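# Recycle the two dead batteries, keeping the bulb lit

## Task

Of the six batteries, exactly two are dead. Move those two, and only those two, into the recycling box. At the end the box must be upright and level, the bulb must still be glowing, and everything must stay in place without the robot holding it. Hint for putting a battery into a holder: push it vertically downward with its negative end pressing on the widened top of the spring contact, where the - mark is.

## Robot and tools

ROBOT. Two Doosan M1013 arms, left_arm and right_arm, each with a Robotiq 2F-140 gripper. The root link of left_arm sits at (-0.016, +0.652, 0) m with quat_wxyz (+0.997, 0, 0, -0.082). The root of right_arm is at (+0.021, -0.558, 0) m with quat_wxyz (+0.999, 0, 0, +0.045).

FRAME. All printed poses share one scene frame. Its origin is on the table surface midway between the arms, +z is up, +x reaches out over the table, and left_arm is on the +y side. The arm names do not refer to image sides. The printed hand position can be a little wrong, more so when the arm is stretched far.

GRIPPER GEOMETRY. The fingers point along the gripper's +z axis and open and close along its y axis. end_effector_position is the spot between the pads when they are shut. Closed fingertips reach about 33 mm past that spot; fully open ones about 9 mm. While closing, the tips travel roughly 24 mm further from the arm, so keep that clearance above a surface. Each wrist camera's nominal frame is wrist_camera_optical (+z looking forward, +x to the image right, +y down), but the real camera may be shifted up to about 51 mm and tilted or rolled up to about 29 degrees.

execute_actions. Argument actions is a list holding nothing or one item; optional pictures (boolean) controls whether camera images come back (they do by default). An empty list moves nothing and just reports the state. A wait is {"steps": N} with N up to 300 control steps, counted from the previous result, so your own reply time is included. A motion is {"rows": [...], "steps": N}: 1 to 15 rows, N from 1 to 15 (default 15), each step lasting 1/30 s. Row k is used on step k; if rows run out, the last row keeps being used. A refused call does nothing.

ROW LAYOUT. One row covers both arms: 18 numbers. First left_arm: 6 absolute joint target angles in radians (waist, shoulder, elbow, forearm roll, wrist pitch, wrist roll, same order as Joint positions), then gripper position, force_limit, speed. Then the same 9 for right_arm. Send all 18 even if one arm stays put. Joint ranges: waist, shoulder, forearm roll, wrist pitch, wrist roll -6.283 to 6.283; elbow -2.792 to 2.792. A target more than 0.010 rad outside a range, and further out than the current angle, gets the call refused. Real ends can differ by 0.010 rad; a target past the real end is clipped there and the result may print "joint sent to its limit" (possibly about an earlier, still running move). No such line does not prove there is room left.

GRIPPER NUMBERS, all absolute in [-1, 1]. position: +1 fully open (140 mm), pads touch near -0.8, -1 closes until blocked. force_limit: about 14 N at -1, 60 N at 0, 107 N at +1 (parts up to 40 mm wide). speed: about 30 mm/s at -1, 140 at 0, 250 at +1. To leave a gripper alone, repeat its previous three numbers; a 0 is a real command.

MOTION LIMITS. Joint targets change at most 2.09 rad/s (waist, shoulder), 3.14 (elbow), 3.93 (wrist joints), with 0.3 s to accelerate; joints of one arm are slowed together so they arrive at once. Targets are kept within 0.456 rad (waist, shoulder), 0.683 (elbow), 0.854 (wrist joints) of the measured angle, and are pulled back if they would put the gripper over 70 mm from where it is. Far goals therefore need several calls. Between calls the arms keep heading for the last row sent until they have practically stopped or a step is HELD; after that only a new action moves them on. Fingers already moving keep moving.

RESULT LINES. The state line `left_arm: …` | `right_arm: …` gives gripper position (m), quat_wxyz and linear/angular velocity (m/s, rad/s). Joint positions and Joint velocities list each arm's joints in order (rad, rad/s). object_status: 0 moving, 1 blocked while opening, 2 blocked while closing (a grip), 3 reached the target or pads met (a thin item may still be held). After sending -1, check for 2. Stopped fingers stay until the position number changes by 0.01 or more, or the object yields or slips away. To squeeze harder, raise force_limit and switch position between -1 and -0.98. position_measured is in counts: 3 open, 230 pads touching, not linear. "joint command not followed" means a clearance check altered or blocked some joint targets; the rest of the row still ran. HELD marks steps where your row was partly or wholly not sent. Flange force is the controller's noisy estimate of outside force on the gripper, including held weight; "no reading" means no estimate. MOTOR HOT warns of heating; OVER-TEMPERATURE FAULT means brakes are on until cooled.

FAULTS AND CARE. Load limits (N m): waist 299, shoulder 299, elbow 140, forearm roll 39.6, wrist pitch 39.6, wrist roll 39.6, held weight included. Reaching one, or 144 N of outside force anywhere on the arm, tool or load, halts that arm for 10 s, drops the rest of the call and lets it yield. Never let the arms collide or press on each other. Do not push anything off the table, drop or slam objects, or shove hard. Brief tugs on held parts or nudges to loose objects can happen, so grip firmly and recheck.

zoom_image: camera (cam_high 896x504, cam_left_wrist 616x616, cam_right_wrist 616x616) and region [x0, y0, x1, y1] in that image's pixels, origin top-left, at most 504 by 504. It enlarges the latest picture.

read_manual: optional section, only "licences"; returns licence texts and moves nothing.

finished_scene: pass the current scene number; it ends the scene for good and reports whether the goal holds. Always answer with a tool call.

Each tool is called after "Request:" as name([rows], argument=value, ...), one row to a line, values as JSON.

## Session

Request:
execute_actions(actions=[])

Scene clock: 0.00 s of 8400.00 s.
left_arm: end_effector_position=(+0.4283, -0.0946, +0.3126) position_measured=3 object_status=3 end_effector_quat_wxyz=(+0.003, -0.444, +0.829, +0.341) end_effector_velocity=(-0.000, -0.000, +0.000) end_effector_angular_velocity=(-0.001, -0.001, -0.000) | right_arm: end_effector_position=(+0.4070, -0.2367, +0.2848) position_measured=3 object_status=3 end_effector_quat_wxyz=(-0.405, +0.816, +0.103, +0.398) end_effector_velocity=(+0.000, +0.000, +0.001) end_effector_angular_velocity=(+0.000, -0.001, +0.000)
Joint positions: left_arm=[-0.913  1.027  0.374  0.013  2.436  2.66 ] | right_arm=[ 0.103 -0.421  2.592  1.736  0.68   0.154]
Joint velocities: left_arm=[-0.001 -0.    -0.     0.    -0.001 -0.   ] | right_arm=[ 0.    -0.    -0.001 -0.     0.    -0.   ]
Flange force (N, the push that the arm receives, along the gripper's own x y z axes): no reading

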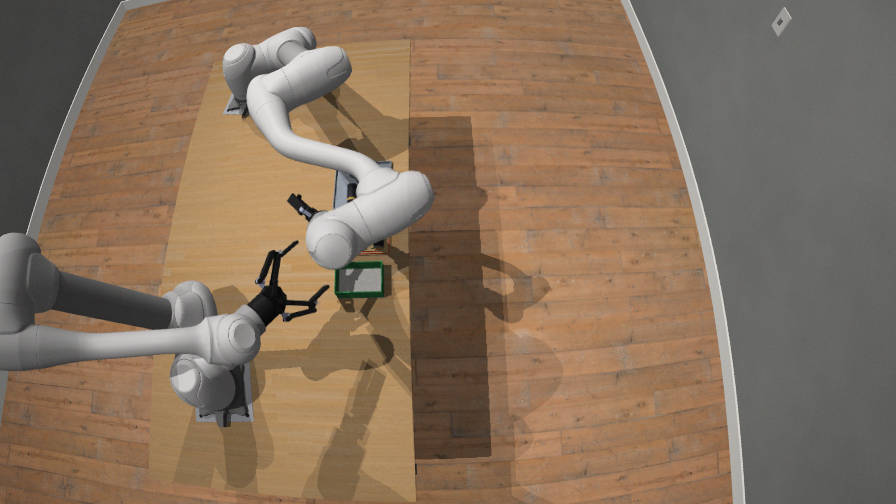

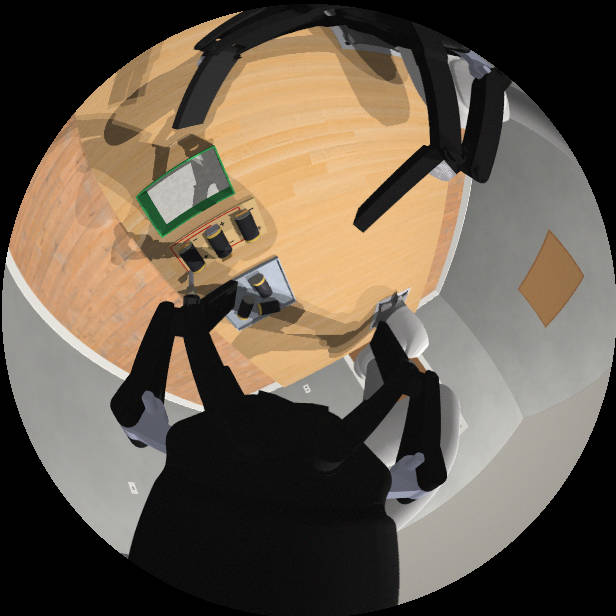

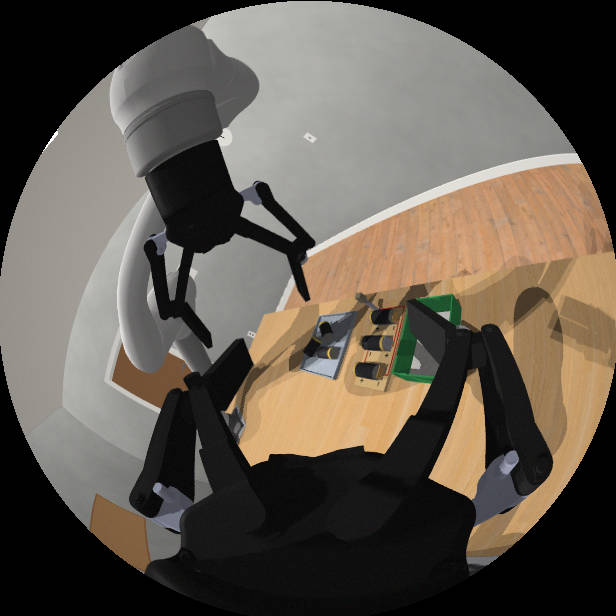

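Request:
execute_actions([
  {"rows":[[0.3,0.4,1.3,0,1.44,0,1,0,0,-0.9,-0.421,2.592,1.736,0.68,0.154,1,0,0]]},
], pictures=false)

Request:
execute_actions([
  {"steps":75},
])

Request:
zoom_image(camera="cam_high", region=[290,130,450,320])

Scene clock: 21.40 s of 8400.00 s.
left_arm: end_effector_position=(+0.5914, +0.0298, +0.3121) position_measured=3 object_status=3 end_effector_quat_wxyz=(-0.023, +0.723, -0.662, -0.198) end_effector_velocity=(+0.292, +0.360, +0.025) end_effector_angular_velocity=(-0.124, -0.616, +1.429) | right_arm: end_effector_position=(+0.4951, -0.3922, +0.2849) position_measured=3 object_status=3 end_effector_quat_wxyz=(-0.328, +0.822, -0.044, +0.464) end_effector_velocity=(+0.141, -0.401, +0.000) end_effector_angular_velocity=(-0.001, -0.001, -0.846)
Joint positions: left_arm=[-0.676  0.791  0.726  0.008  2.025  2.215] | right_arm=[-0.255 -0.421  2.592  1.736  0.68   0.154]
Joint velocities: left_arm=[ 0.529 -0.487  0.712 -0.009 -0.722 -0.985] | right_arm=[-0.846  0.001 -0.001  0.    -0.001 -0.001]
Flange force (N, the push that the arm receives, along the gripper's own x y z axes): left_arm=[-5.1 1.7 3.2] | right_arm=no reading
Steps of this call (steps 1 to 90: nothing new was sent; then 17.90 s passed at rest; steps 91 to 105: all 15 steps of this action). Readings (joint positions | what the end effector reports):
91: left_arm=[-0.913 1.027 0.374 0.013 2.436 2.659] | right_arm=[0.103 -0.421 2.592 1.736 0.680 0.154] | left_arm position_measured=3 object_status=3 | right_arm position_measured=3 object_status=3
92: left_arm=[-0.908 1.021 0.383 0.013 2.425 2.649] | right_arm=[0.097 -0.421 2.592 1.736 0.680 0.154] | left_arm position_measured=3 object_status=3 | right_arm position_measured=3 object_status=3
94: left_arm=[-0.876 0.989 0.432 0.012 2.364 2.589] | right_arm=[0.064 -0.421 2.592 1.736 0.680 0.154] | left_arm position_measured=3 object_status=3 | right_arm position_measured=3 object_status=3
98: left_arm=[-0.801 0.915 0.543 0.010 2.226 2.450] | right_arm=[-0.055 -0.421 2.592 1.736 0.680 0.154] | left_arm position_measured=3 object_status=3 | right_arm position_measured=3 object_status=3
105: the state above

Scene clock: 23.90 s of 8400.00 s.
left_arm: end_effector_position=(+0.7677, +0.7946, +0.3190) position_measured=3 object_status=3 end_effector_quat_wxyz=(+0.001, +0.657, +0.754, +0.001) end_effector_velocity=(-0.000, +0.001, -0.001) end_effector_angular_velocity=(-0.000, +0.002, +0.002) | right_arm: end_effector_position=(+0.4996, -0.7107, +0.2850) position_measured=3 object_status=3 end_effector_quat_wxyz=(-0.164, +0.765, -0.303, +0.544) end_effector_velocity=(+0.001, -0.001, +0.002) end_effector_angular_velocity=(-0.002, -0.001, +0.000)
Joint positions: left_arm=[ 0.3   0.4   1.3  -0.    1.44  0.  ] | right_arm=[-0.9   -0.421  2.592  1.736  0.68   0.154]
Joint velocities: left_arm=[ 0.001  0.001  0.     0.     0.001 -0.001] | right_arm=[ 0.    -0.    -0.002 -0.     0.     0.   ]
Flange force (N, the push that the arm receives, along the gripper's own x y z axes): left_arm=[0.4 4.2 0.5] | right_arm=no reading
Steps of this call (steps 1 to 75: the robot went on to your last target). Readings (joint positions | what the end effector reports):
1: left_arm=[-0.658 0.775 0.750 0.007 2.001 2.182] | right_arm=[-0.283 -0.421 2.592 1.736 0.680 0.154] | left_arm position_measured=3 object_status=3 | right_arm position_measured=3 object_status=3
2: left_arm=[-0.640 0.759 0.773 0.007 1.978 2.148] | right_arm=[-0.312 -0.421 2.592 1.736 0.680 0.154] | left_arm position_measured=3 object_status=3 | right_arm position_measured=3 object_status=3
4: left_arm=[-0.604 0.730 0.815 0.006 1.935 2.081] | right_arm=[-0.369 -0.421 2.592 1.736 0.680 0.154] | left_arm position_measured=3 object_status=3 | right_arm position_measured=3 object_status=3
8: left_arm=[-0.532 0.679 0.891 0.005 1.857 1.946] | right_arm=[-0.483 -0.421 2.592 1.736 0.680 0.154] | left_arm position_measured=3 object_status=3 | right_arm position_measured=3 object_status=3
75: the state above
All arms were judged still, so your last target was given up. Only a new action makes them travel on or press farther. Fingers that are still opening or closing keep moving.

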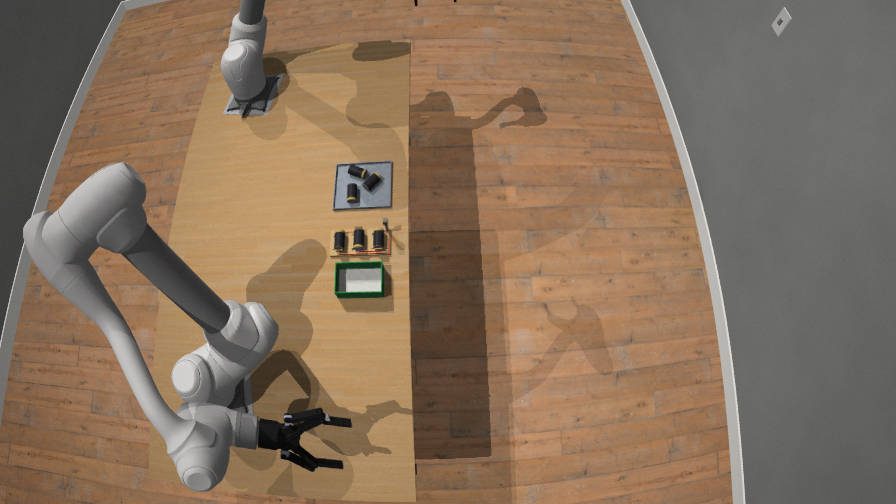

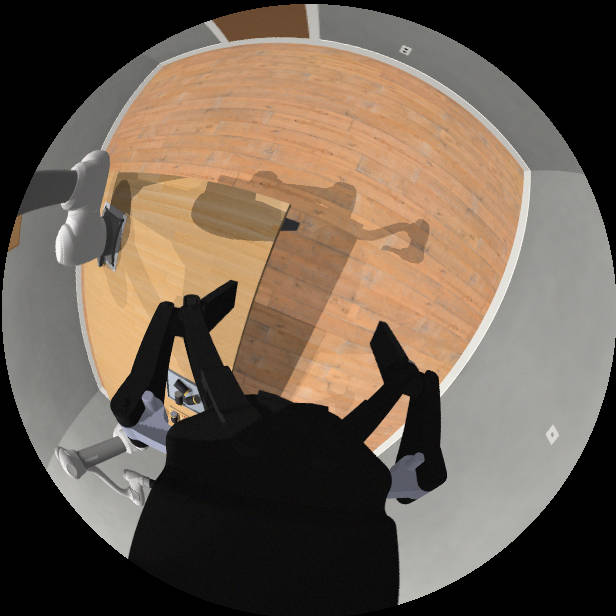

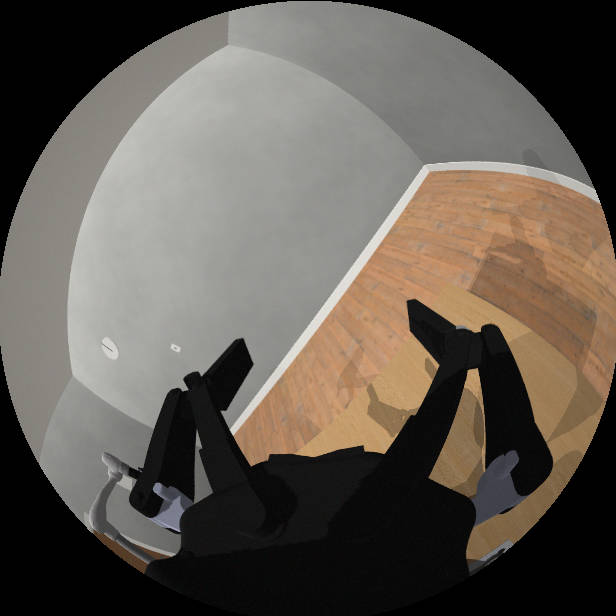

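Region (290, 130, 450, 320) of cam_high's 896x504 image, scaled by 2.653, with more detail than that image has; it fills the left 424 columns of this view, and the rest is white.

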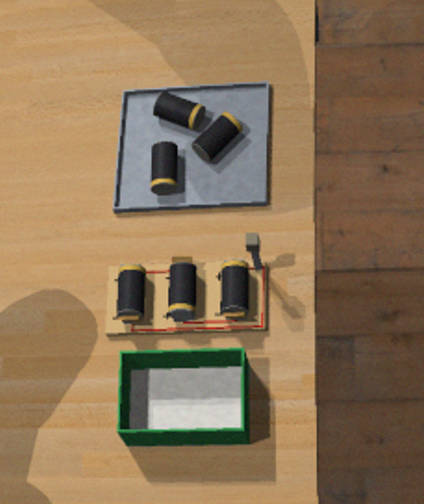

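Request:
execute_actions([
  {"rows":[[-0.799,0.246,1.544,0,1.352,-0.963,0.2,0,0,-0.9,-0.421,2.592,1.736,0.68,0.154,1,0,0]]},
], pictures=false)

Request:
execute_actions([
  {"steps":35},
])

Request:
zoom_image(camera="cam_left_wrist", region=[150,150,470,470])

Scene clock: 43.23 s of 8400.00 s.
left_arm: end_effector_position=(+0.7337, +0.5946, +0.3118) position_measured=103 object_status=0 end_effector_quat_wxyz=(+0.000, +0.589, +0.808, +0.000) end_effector_velocity=(-0.111, -0.440, -0.015) end_effector_angular_velocity=(-0.000, +0.004, +0.156) | right_arm: end_effector_position=(+0.4996, -0.7107, +0.2850) position_measured=3 object_status=3 end_effector_quat_wxyz=(-0.164, +0.765, -0.303, +0.544) end_effector_velocity=(-0.000, -0.000, +0.000) end_effector_angular_velocity=(-0.000, -0.000, -0.000)
Joint positions: left_arm=[ 0.041  0.329  1.412  0.     1.4   -0.433] | right_arm=[-0.9   -0.421  2.592  1.736  0.68   0.154]
Joint velocities: left_arm=[-0.598 -0.118  0.188 -0.    -0.067 -0.755] | right_arm=[-0.001  0.    -0.    -0.     0.    -0.   ]
Flange force (N, the push that the arm receives, along the gripper's own x y z axes): left_arm=[-1.4 -0.2 0.9] | right_arm=no reading
Steps of this call (steps 1 to 90: nothing new was sent; then 15.83 s passed at rest; steps 91 to 105: all 15 steps of this action). Readings (joint positions | what the end effector reports):
91: left_arm=[0.300 0.400 1.300 0.000 1.440 -0.001] | right_arm=[-0.900 -0.421 2.592 1.736 0.680 0.154] | left_arm position_measured=3 object_status=0 | right_arm position_measured=3 object_status=3
92: left_arm=[0.295 0.398 1.303 0.000 1.439 -0.011] | right_arm=[-0.900 -0.421 2.592 1.736 0.680 0.154] | left_arm position_measured=8 object_status=0 | right_arm position_measured=3 object_status=3
94: left_arm=[0.262 0.387 1.321 0.000 1.432 -0.073] | right_arm=[-0.900 -0.421 2.592 1.736 0.680 0.154] | left_arm position_measured=23 object_status=0 | right_arm position_measured=3 object_status=3
98: left_arm=[0.181 0.362 1.360 0.000 1.418 -0.223] | right_arm=[-0.900 -0.421 2.592 1.736 0.680 0.154] | left_arm position_measured=54 object_status=0 | right_arm position_measured=3 object_status=3
105: the state above

Scene clock: 44.40 s of 8400.00 s.
left_arm: end_effector_position=(+0.4689, +0.1443, +0.3010) position_measured=104 object_status=3 end_effector_quat_wxyz=(-0.000, +0.687, +0.727, +0.000) end_effector_velocity=(-0.343, -0.286, -0.008) end_effector_angular_velocity=(-0.001, -0.000, -0.343) | right_arm: end_effector_position=(+0.4996, -0.7107, +0.2850) position_measured=3 object_status=3 end_effector_quat_wxyz=(-0.164, +0.765, -0.303, +0.544) end_effector_velocity=(+0.000, +0.000, +0.000) end_effector_angular_velocity=(-0.001, +0.000, +0.001)
Joint positions: left_arm=[-0.694  0.254  1.532  0.     1.356 -0.914] | right_arm=[-0.9   -0.421  2.592  1.736  0.68   0.154]
Joint velocities: left_arm=[-0.636 -0.046  0.073 -0.    -0.028 -0.293] | right_arm=[ 0.     0.    -0.     0.    -0.    -0.001]
Flange force (N, the push that the arm receives, along the gripper's own x y z axes): left_arm=[-0.7 5.5 0.5] | right_arm=no reading
Steps of this call (steps 1 to 35: the robot went on to your last target). Readings (joint positions | what the end effector reports):
1: left_arm=[0.021 0.325 1.418 0.000 1.397 -0.458] | right_arm=[-0.900 -0.421 2.592 1.736 0.680 0.154] | left_arm position_measured=104 object_status=0 | right_arm position_measured=3 object_status=3
2: left_arm=[0.000 0.322 1.424 0.000 1.395 -0.482] | right_arm=[-0.900 -0.421 2.592 1.736 0.680 0.154] | left_arm position_measured=104 object_status=0 | right_arm position_measured=3 object_status=3
4: left_arm=[-0.041 0.315 1.435 0.000 1.391 -0.526] | right_arm=[-0.900 -0.421 2.592 1.736 0.680 0.154] | left_arm position_measured=104 object_status=0 | right_arm position_measured=3 object_status=3
8: left_arm=[-0.123 0.302 1.455 0.000 1.384 -0.604] | right_arm=[-0.900 -0.421 2.592 1.736 0.680 0.154] | left_arm position_measured=104 object_status=3 | right_arm position_measured=3 object_status=3
35: the state above

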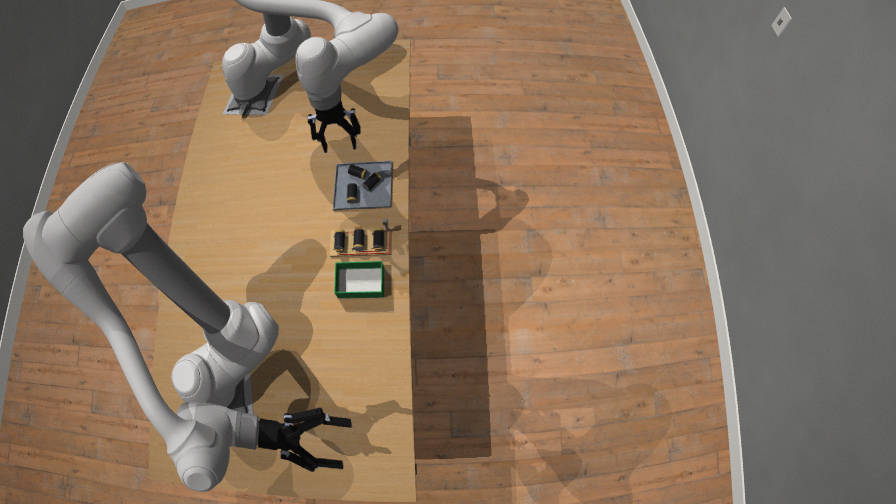

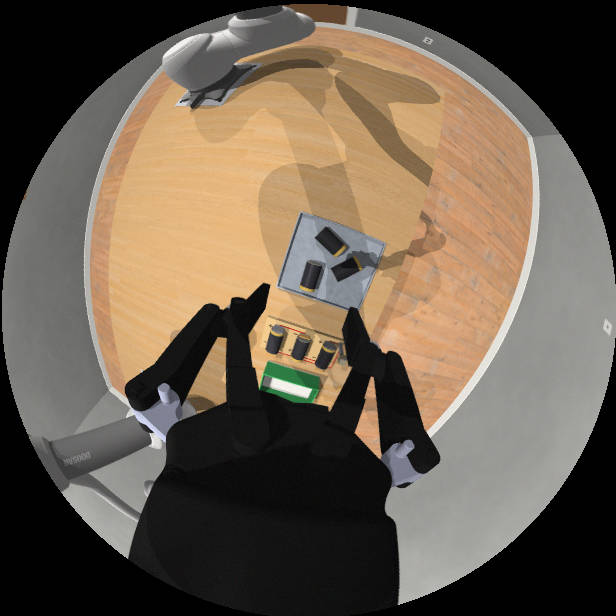

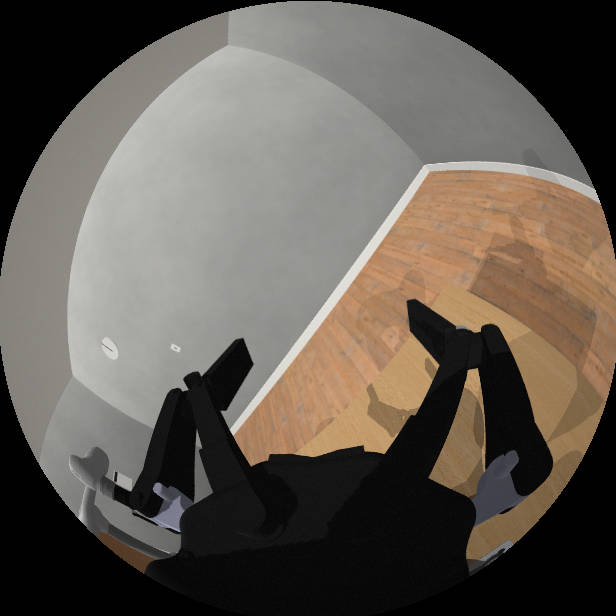

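Region (150, 150, 470, 470) of cam_left_wrist's 616x616 image, scaled by 1.575, with more detail than that image has.

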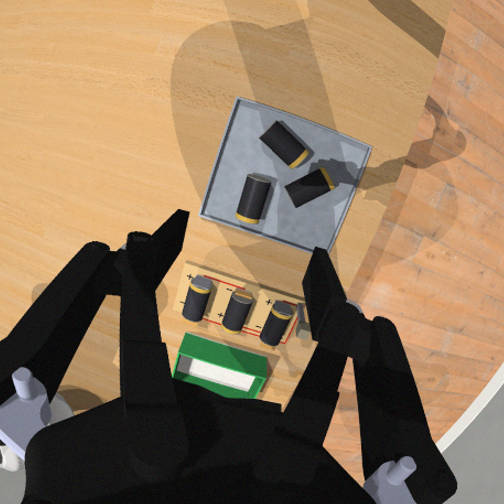

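Request:
execute_actions([
  {"steps":15},
])

Scene clock: 55.80 s of 8400.00 s.
left_arm: end_effector_position=(+0.4098, +0.1003, +0.2998) position_measured=104 object_status=3 end_effector_quat_wxyz=(-0.000, +0.707, +0.707, +0.000) end_effector_velocity=(-0.000, -0.000, +0.001) end_effector_angular_velocity=(-0.001, -0.001, -0.002) | right_arm: end_effector_position=(+0.4996, -0.7107, +0.2850) position_measured=3 object_status=3 end_effector_quat_wxyz=(-0.164, +0.765, -0.303, +0.544) end_effector_velocity=(+0.000, -0.001, +0.001) end_effector_angular_velocity=(-0.001, -0.001, -0.001)
Joint positions: left_arm=[-0.799  0.246  1.544  0.     1.352 -0.963] | right_arm=[-0.9   -0.421  2.592  1.736  0.68   0.154]
Joint velocities: left_arm=[-0.    -0.001 -0.    -0.    -0.001  0.001] | right_arm=[-0.001 -0.    -0.002 -0.     0.     0.   ]
Flange force (N, the push that the arm receives, along the gripper's own x y z axes): left_arm=[-4.6 -0.5 0.1] | right_arm=no reading
Steps of this call (steps 1 to 30: the robot went on to your last target; steps 31 to 90: nothing new was sent; then 8.40 s passed at rest). Readings (joint positions | what the end effector reports):
1: left_arm=[-0.715 0.252 1.534 0.000 1.355 -0.924] | right_arm=[-0.900 -0.421 2.592 1.736 0.680 0.154] | left_arm position_measured=104 object_status=3 | right_arm position_measured=3 object_status=3
2: left_arm=[-0.737 0.251 1.537 0.000 1.355 -0.934] | right_arm=[-0.900 -0.421 2.592 1.736 0.680 0.154] | left_arm position_measured=104 object_status=3 | right_arm position_measured=3 object_status=3
4: left_arm=[-0.774 0.248 1.541 -0.000 1.353 -0.951] | right_arm=[-0.900 -0.421 2.592 1.736 0.680 0.154] | left_arm position_measured=104 object_status=3 | right_arm position_measured=3 object_status=3
8: left_arm=[-0.798 0.246 1.544 -0.000 1.352 -0.962] | right_arm=[-0.900 -0.421 2.592 1.736 0.680 0.154] | left_arm position_measured=104 object_status=3 | right_arm position_measured=3 object_status=3
90: the state above
All arms were judged still, so your last target was given up. Only a new action makes them travel on or press farther. Fingers that are still opening or closing keep moving.

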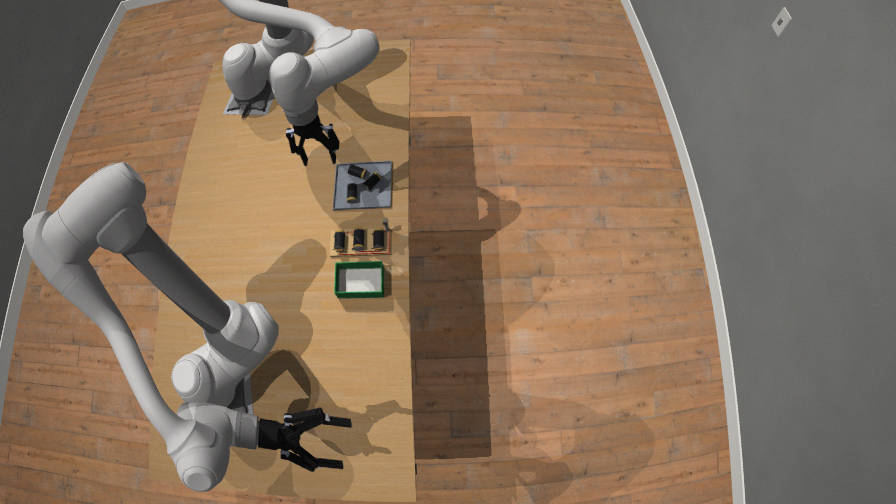

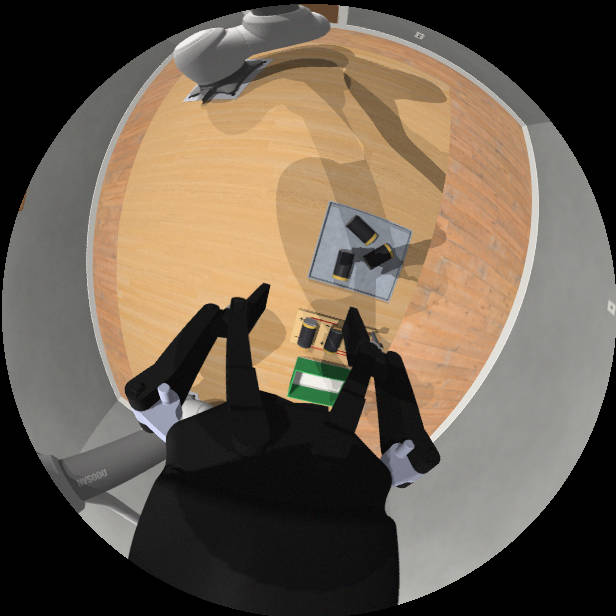

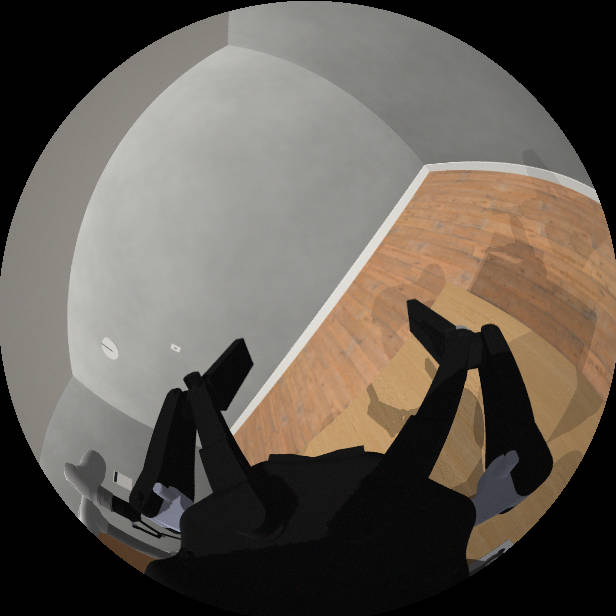

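Request:
execute_actions([
  {"rows":[[-0.835,0.609,1.306,0,1.227,-0.999,0.2,0,0,-0.9,-0.421,2.592,1.736,0.68,0.154,1,0,0]]},
], pictures=false)

Request:
execute_actions([
  {"steps":12},
])

Request:
zoom_image(camera="cam_left_wrist", region=[150,150,470,470])

Scene clock: 70.50 s of 8400.00 s.
left_arm: end_effector_position=(+0.4755, -0.0360, +0.1797) position_measured=104 object_status=3 end_effector_quat_wxyz=(-0.000, +0.707, +0.707, +0.000) end_effector_velocity=(+0.122, -0.285, -0.318) end_effector_angular_velocity=(+0.001, +0.000, -0.000) | right_arm: end_effector_position=(+0.4996, -0.7107, +0.2850) position_measured=3 object_status=3 end_effector_quat_wxyz=(-0.164, +0.765, -0.303, +0.544) end_effector_velocity=(+0.000, -0.000, +0.001) end_effector_angular_velocity=(+0.000, -0.001, +0.000)
Joint positions: left_arm=[-0.827  0.532  1.357  0.     1.254 -0.991] | right_arm=[-0.9   -0.421  2.592  1.736  0.68   0.154]
Joint velocities: left_arm=[-0.064  0.639 -0.419 -0.    -0.219 -0.063] | right_arm=[ 0.     0.    -0.001  0.    -0.     0.001]
Flange force (N, the push that the arm receives, along the gripper's own x y z axes): left_arm=[-1.9 4.0 1.7] | right_arm=no reading
Steps of this call (steps 1 to 90: nothing new was sent; then 11.20 s passed at rest; steps 91 to 105: all 15 steps of this action). Readings (joint positions | what the end effector reports):
91: left_arm=[-0.799 0.246 1.544 0.000 1.352 -0.963] | right_arm=[-0.900 -0.421 2.592 1.736 0.680 0.154] | left_arm position_measured=104 object_status=3 | right_arm position_measured=3 object_status=3
92: left_arm=[-0.799 0.251 1.540 0.000 1.350 -0.964] | right_arm=[-0.900 -0.421 2.592 1.736 0.680 0.154] | left_arm position_measured=104 object_status=3 | right_arm position_measured=3 object_status=3
94: left_arm=[-0.803 0.285 1.518 0.000 1.338 -0.967] | right_arm=[-0.900 -0.421 2.592 1.736 0.680 0.154] | left_arm position_measured=104 object_status=3 | right_arm position_measured=3 object_status=3
98: left_arm=[-0.812 0.379 1.457 0.000 1.306 -0.976] | right_arm=[-0.900 -0.421 2.592 1.736 0.680 0.154] | left_arm position_measured=104 object_status=3 | right_arm position_measured=3 object_status=3
105: the state above

Scene clock: 70.90 s of 8400.00 s.
left_arm: end_effector_position=(+0.4895, -0.0695, +0.1401) position_measured=104 object_status=3 end_effector_quat_wxyz=(-0.000, +0.707, +0.707, +0.000) end_effector_velocity=(-0.001, -0.001, -0.001) end_effector_angular_velocity=(+0.001, +0.001, -0.002) | right_arm: end_effector_position=(+0.4996, -0.7107, +0.2850) position_measured=3 object_status=3 end_effector_quat_wxyz=(-0.164, +0.765, -0.303, +0.544) end_effector_velocity=(+0.000, +0.000, +0.000) end_effector_angular_velocity=(-0.000, -0.000, +0.000)
Joint positions: left_arm=[-0.835  0.609  1.306  0.     1.227 -0.999] | right_arm=[-0.9   -0.421  2.592  1.736  0.68   0.154]
Joint velocities: left_arm=[-0.001  0.002 -0.001 -0.     0.001  0.   ] | right_arm=[ 0.  0. -0. -0.  0.  0.]
Flange force (N, the push that the arm receives, along the gripper's own x y z axes): left_arm=[-0.8 -0.8 1.2] | right_arm=no reading
Steps of this call (steps 1 to 12: the robot went on to your last target). Readings (joint positions | what the end effector reports):
1: left_arm=[-0.829 0.553 1.343 0.000 1.246 -0.993] | right_arm=[-0.900 -0.421 2.592 1.736 0.680 0.154] | left_arm position_measured=104 object_status=3 | right_arm position_measured=3 object_status=3
2: left_arm=[-0.831 0.573 1.330 0.000 1.240 -0.995] | right_arm=[-0.900 -0.421 2.592 1.736 0.680 0.154] | left_arm position_measured=104 object_status=3 | right_arm position_measured=3 object_status=3
4: left_arm=[-0.834 0.599 1.313 0.000 1.231 -0.998] | right_arm=[-0.900 -0.421 2.592 1.736 0.680 0.154] | left_arm position_measured=104 object_status=3 | right_arm position_measured=3 object_status=3
8: left_arm=[-0.835 0.608 1.306 0.000 1.227 -0.999] | right_arm=[-0.900 -0.421 2.592 1.736 0.680 0.154] | left_arm position_measured=104 object_status=3 | right_arm position_measured=3 object_status=3
12: the state above

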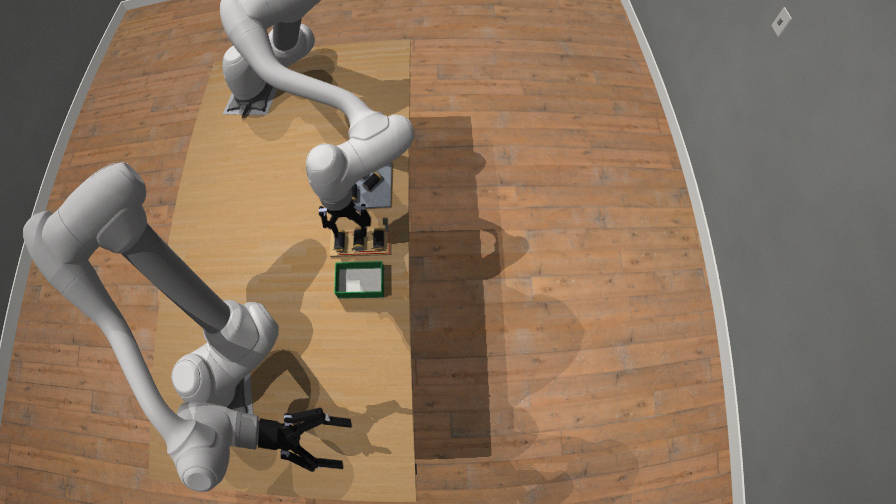

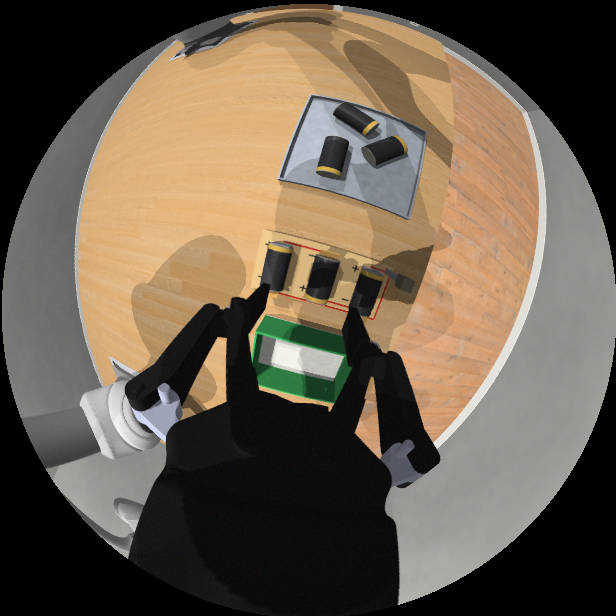

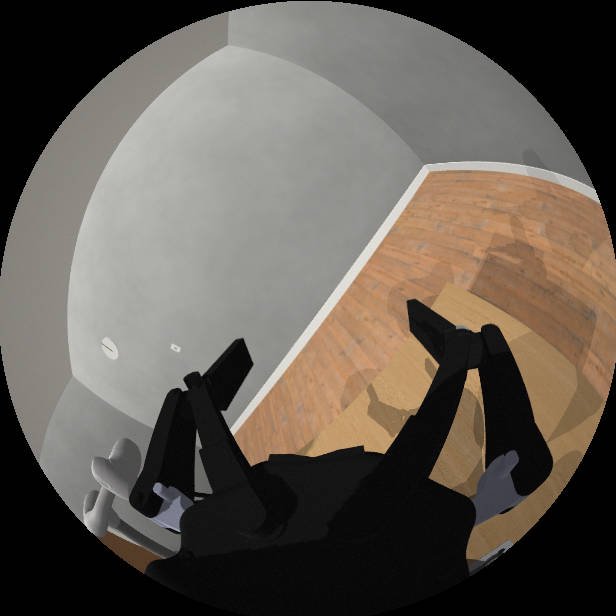

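Region (150, 150, 470, 470) of cam_left_wrist's 616x616 image, scaled by 1.575, with more detail than that image has.

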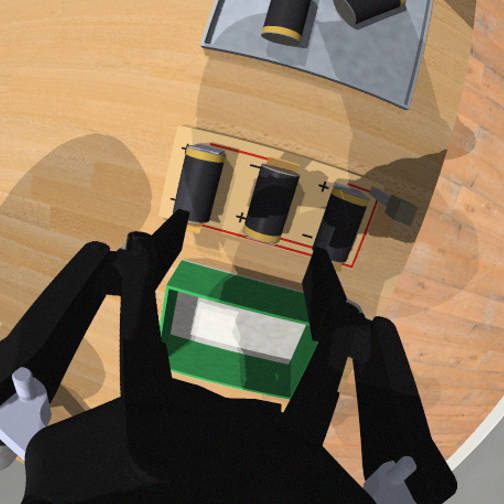

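Request:
execute_actions([
  {"rows":[[-0.824,0.65,1.333,0,1.159,-0.988,-0.23,0,0,-0.9,-0.421,2.592,1.736,0.68,0.154,1,0,0]]},
], pictures=false)

Request:
execute_actions([
  {"steps":6},
])

Request:
zoom_image(camera="cam_left_wrist", region=[150,150,470,470])

Scene clock: 89.13 s of 8400.00 s.
left_arm: end_effector_position=(+0.5009, -0.0694, +0.0897) position_measured=158 object_status=3 end_effector_quat_wxyz=(-0.000, +0.707, +0.707, +0.000) end_effector_velocity=(-0.001, +0.000, -0.001) end_effector_angular_velocity=(+0.002, +0.001, -0.000) | right_arm: end_effector_position=(+0.4996, -0.7107, +0.2850) position_measured=3 object_status=3 end_effector_quat_wxyz=(-0.164, +0.765, -0.303, +0.544) end_effector_velocity=(-0.000, -0.000, -0.000) end_effector_angular_velocity=(-0.001, +0.000, +0.000)
Joint positions: left_arm=[-0.824  0.65   1.333 -0.     1.159 -0.988] | right_arm=[-0.9   -0.421  2.592  1.736  0.68   0.154]
Joint velocities: left_arm=[-0.001  0.001  0.001  0.     0.    -0.   ] | right_arm=[-0.    -0.     0.    -0.     0.    -0.001]
Flange force (N, the push that the arm receives, along the gripper's own x y z axes): left_arm=[0.2 0.9 1.4] | right_arm=no reading
Steps of this call (steps 1 to 30: the robot went on to your last target; steps 31 to 90: nothing new was sent; then 14.73 s passed at rest; steps 91 to 105: all 15 steps of this action). Readings (joint positions | what the end effector reports):
91: left_arm=[-0.835 0.609 1.306 -0.000 1.226 -0.999] | right_arm=[-0.900 -0.421 2.592 1.736 0.680 0.154] | left_arm position_measured=104 object_status=0 | right_arm position_measured=3 object_status=3
92: left_arm=[-0.834 0.614 1.309 -0.000 1.217 -0.998] | right_arm=[-0.900 -0.421 2.592 1.736 0.680 0.154] | left_arm position_measured=109 object_status=0 | right_arm position_measured=3 object_status=3
94: left_arm=[-0.828 0.637 1.325 -0.000 1.181 -0.992] | right_arm=[-0.900 -0.421 2.592 1.736 0.680 0.154] | left_arm position_measured=124 object_status=0 | right_arm position_measured=3 object_status=3
98: left_arm=[-0.824 0.649 1.332 -0.000 1.161 -0.988] | right_arm=[-0.900 -0.421 2.592 1.736 0.680 0.154] | left_arm position_measured=154 object_status=0 | right_arm position_measured=3 object_status=3
105: the state above

Scene clock: 89.33 s of 8400.00 s.
left_arm: end_effector_position=(+0.5009, -0.0694, +0.0896) position_measured=158 object_status=3 end_effector_quat_wxyz=(-0.000, +0.707, +0.707, +0.000) end_effector_velocity=(-0.001, -0.000, -0.001) end_effector_angular_velocity=(+0.001, +0.001, -0.002) | right_arm: end_effector_position=(+0.4996, -0.7107, +0.2850) position_measured=3 object_status=3 end_effector_quat_wxyz=(-0.164, +0.765, -0.303, +0.544) end_effector_velocity=(-0.000, +0.000, -0.001) end_effector_angular_velocity=(-0.000, +0.001, +0.000)
Joint positions: left_arm=[-0.824  0.65   1.333 -0.     1.159 -0.988] | right_arm=[-0.9   -0.421  2.592  1.736  0.68   0.154]
Joint velocities: left_arm=[-0.001  0.001 -0.     0.     0.     0.001] | right_arm=[ 0.     0.     0.001  0.    -0.    -0.001]
Flange force (N, the push that the arm receives, along the gripper's own x y z axes): left_arm=[0.6 1.6 0.4] | right_arm=no reading
Steps of this call (steps 1 to 6: the robot went on to your last target). Readings (joint positions | what the end effector reports):
1: left_arm=[-0.824 0.650 1.333 -0.000 1.159 -0.988] | right_arm=[-0.900 -0.421 2.592 1.736 0.680 0.154] | left_arm position_measured=158 object_status=3 | right_arm position_measured=3 object_status=3
2: left_arm=[-0.824 0.650 1.333 -0.000 1.159 -0.988] | right_arm=[-0.900 -0.421 2.592 1.736 0.680 0.154] | left_arm position_measured=158 object_status=3 | right_arm position_measured=3 object_status=3
4: left_arm=[-0.824 0.650 1.333 -0.000 1.159 -0.988] | right_arm=[-0.900 -0.421 2.592 1.736 0.680 0.154] | left_arm position_measured=158 object_status=3 | right_arm position_measured=3 object_status=3
6: the state above

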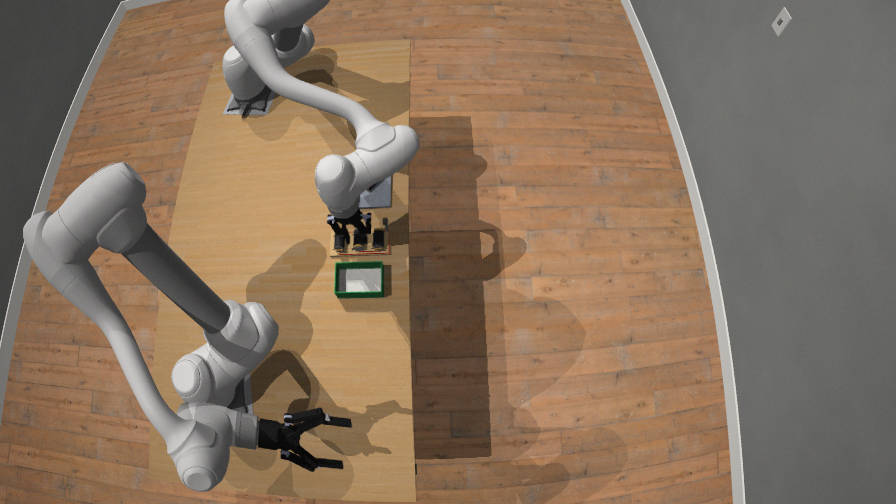

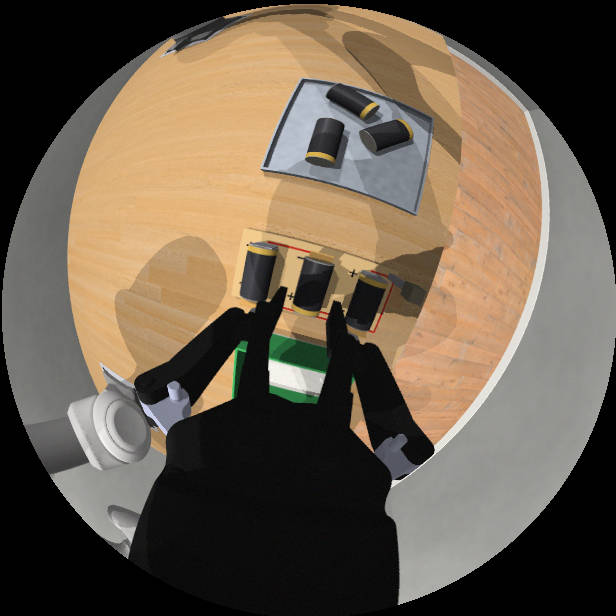

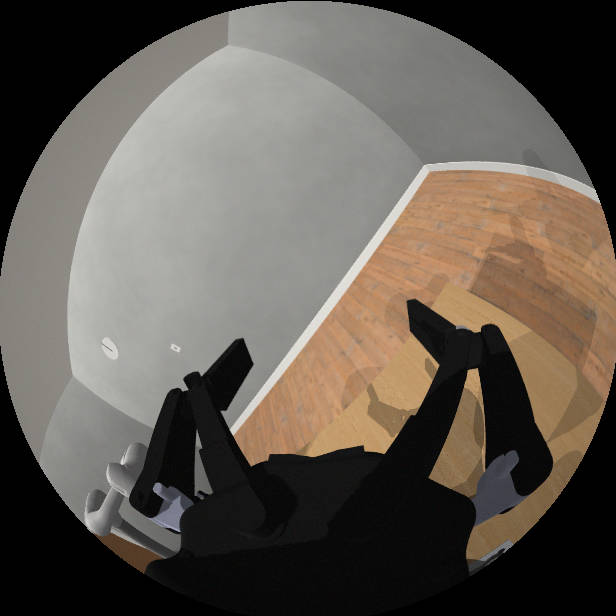

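Region (150, 150, 470, 470) of cam_left_wrist's 616x616 image, scaled by 1.575, with more detail than that image has.

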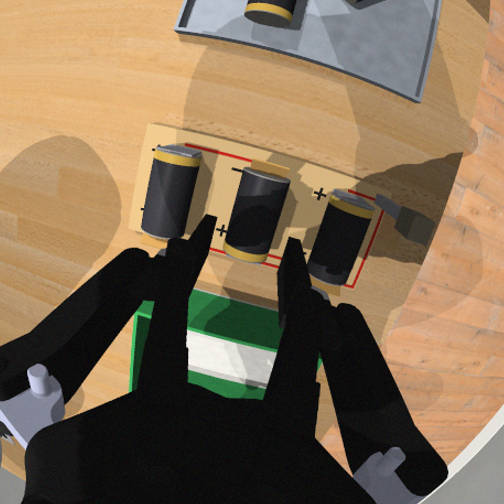

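Request:
execute_actions([
  {"rows":[[-0.819,0.65,1.345,0,1.147,-0.983,-0.23,0,0,-0.9,-0.421,2.592,1.736,0.68,0.154,1,0,0],[-0.819,0.65,1.345,0,1.147,-0.983,-0.23,0,0,-0.9,-0.421,2.592,1.736,0.68,0.154,1,0,0],[-0.819,0.65,1.345,0,1.147,-0.983,-0.23,0,0,-0.9,-0.421,2.592,1.736,0.68,0.154,1,0,0],[-0.819,0.65,1.345,0,1.147,-0.983,-0.23,0,0,-0.9,-0.421,2.592,1.736,0.68,0.154,1,0,0],[-0.819,0.665,1.376,0,1.101,-0.983,-0.23,0,0,-0.9,-0.421,2.592,1.736,0.68,0.154,1,0,0]]},
])

Request:
zoom_image(camera="cam_left_wrist", region=[150,150,470,470])

Scene clock: 104.63 s of 8400.00 s.
left_arm: end_effector_position=(+0.5010, -0.0614, +0.0548) position_measured=158 object_status=3 end_effector_quat_wxyz=(-0.000, +0.707, +0.707, +0.000) end_effector_velocity=(+0.000, +0.002, -0.002) end_effector_angular_velocity=(+0.001, +0.001, +0.002) | right_arm: end_effector_position=(+0.4996, -0.7107, +0.2850) position_measured=3 object_status=3 end_effector_quat_wxyz=(-0.164, +0.765, -0.303, +0.544) end_effector_velocity=(-0.000, -0.000, +0.000) end_effector_angular_velocity=(+0.000, -0.000, -0.001)
Joint positions: left_arm=[-0.819  0.665  1.376  0.     1.101 -0.983] | right_arm=[-0.9   -0.421  2.592  1.736  0.68   0.154]
Joint velocities: left_arm=[ 0.002  0.     0.003 -0.001 -0.002 -0.   ] | right_arm=[-0.  0. -0.  0. -0.  0.]
Flange force (N, the push that the arm receives, along the gripper's own x y z axes): left_arm=[0.3 1.2 3.2] | right_arm=no reading
Steps of this call (steps 1 to 15: the robot went on to your last target; steps 16 to 90: nothing new was sent; then 11.80 s passed at rest; steps 91 to 105: all 15 steps of this action). Readings (joint positions | what the end effector reports):
91: left_arm=[-0.824 0.650 1.334 0.000 1.158 -0.988] | right_arm=[-0.900 -0.421 2.592 1.736 0.680 0.154] | left_arm position_measured=158 object_status=3 | right_arm position_measured=3 object_status=3
92: left_arm=[-0.822 0.650 1.337 0.000 1.155 -0.986] | right_arm=[-0.900 -0.421 2.592 1.736 0.680 0.154] | left_arm position_measured=158 object_status=3 | right_arm position_measured=3 object_status=3
94: left_arm=[-0.820 0.650 1.343 0.000 1.149 -0.984] | right_arm=[-0.900 -0.421 2.592 1.736 0.680 0.154] | left_arm position_measured=158 object_status=3 | right_arm position_measured=3 object_status=3
98: left_arm=[-0.819 0.662 1.369 0.000 1.112 -0.983] | right_arm=[-0.900 -0.421 2.592 1.736 0.680 0.154] | left_arm position_measured=158 object_status=3 | right_arm position_measured=3 object_status=3
105: the state above

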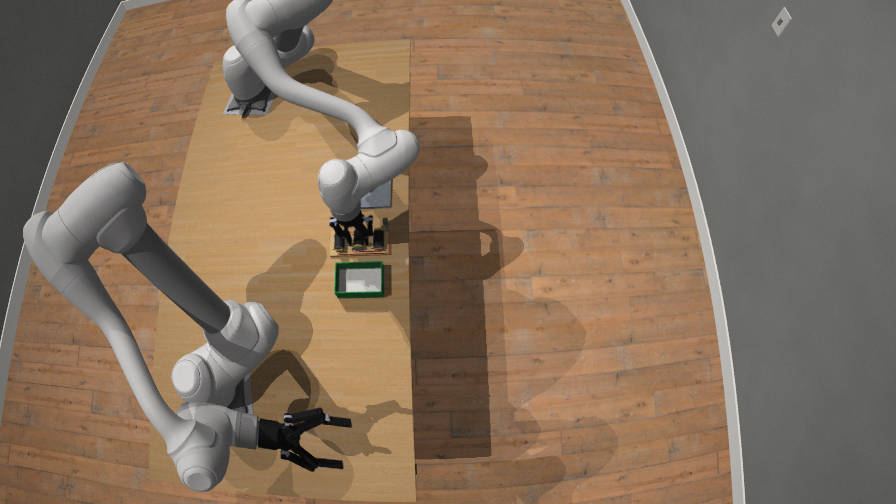

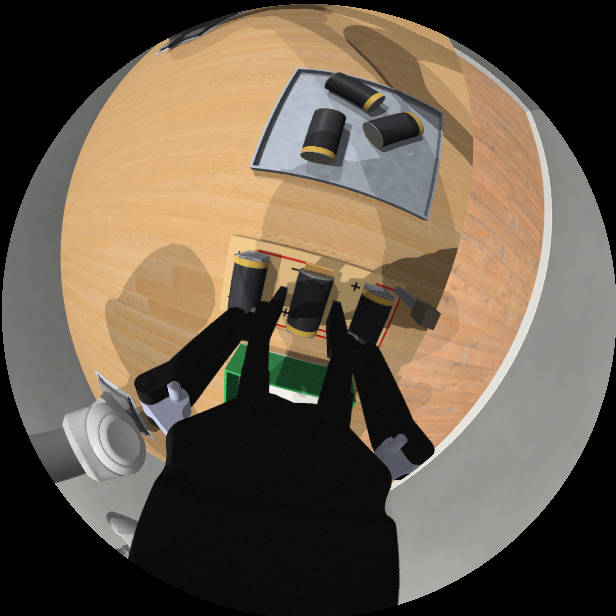

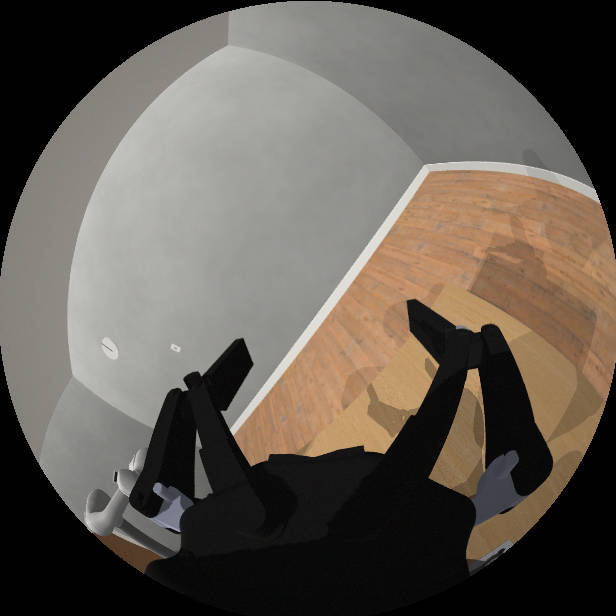

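Region (150, 150, 470, 470) of cam_left_wrist's 616x616 image, scaled by 1.575, with more detail than that image has.

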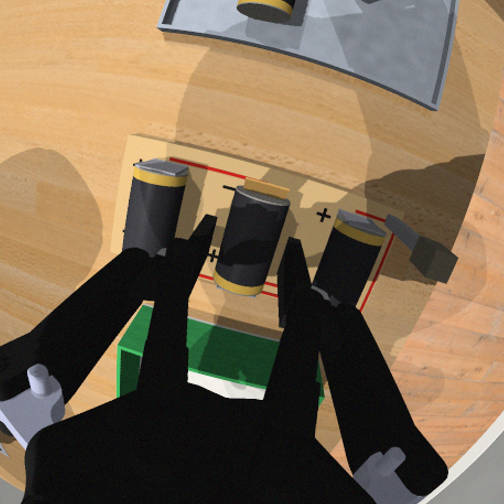

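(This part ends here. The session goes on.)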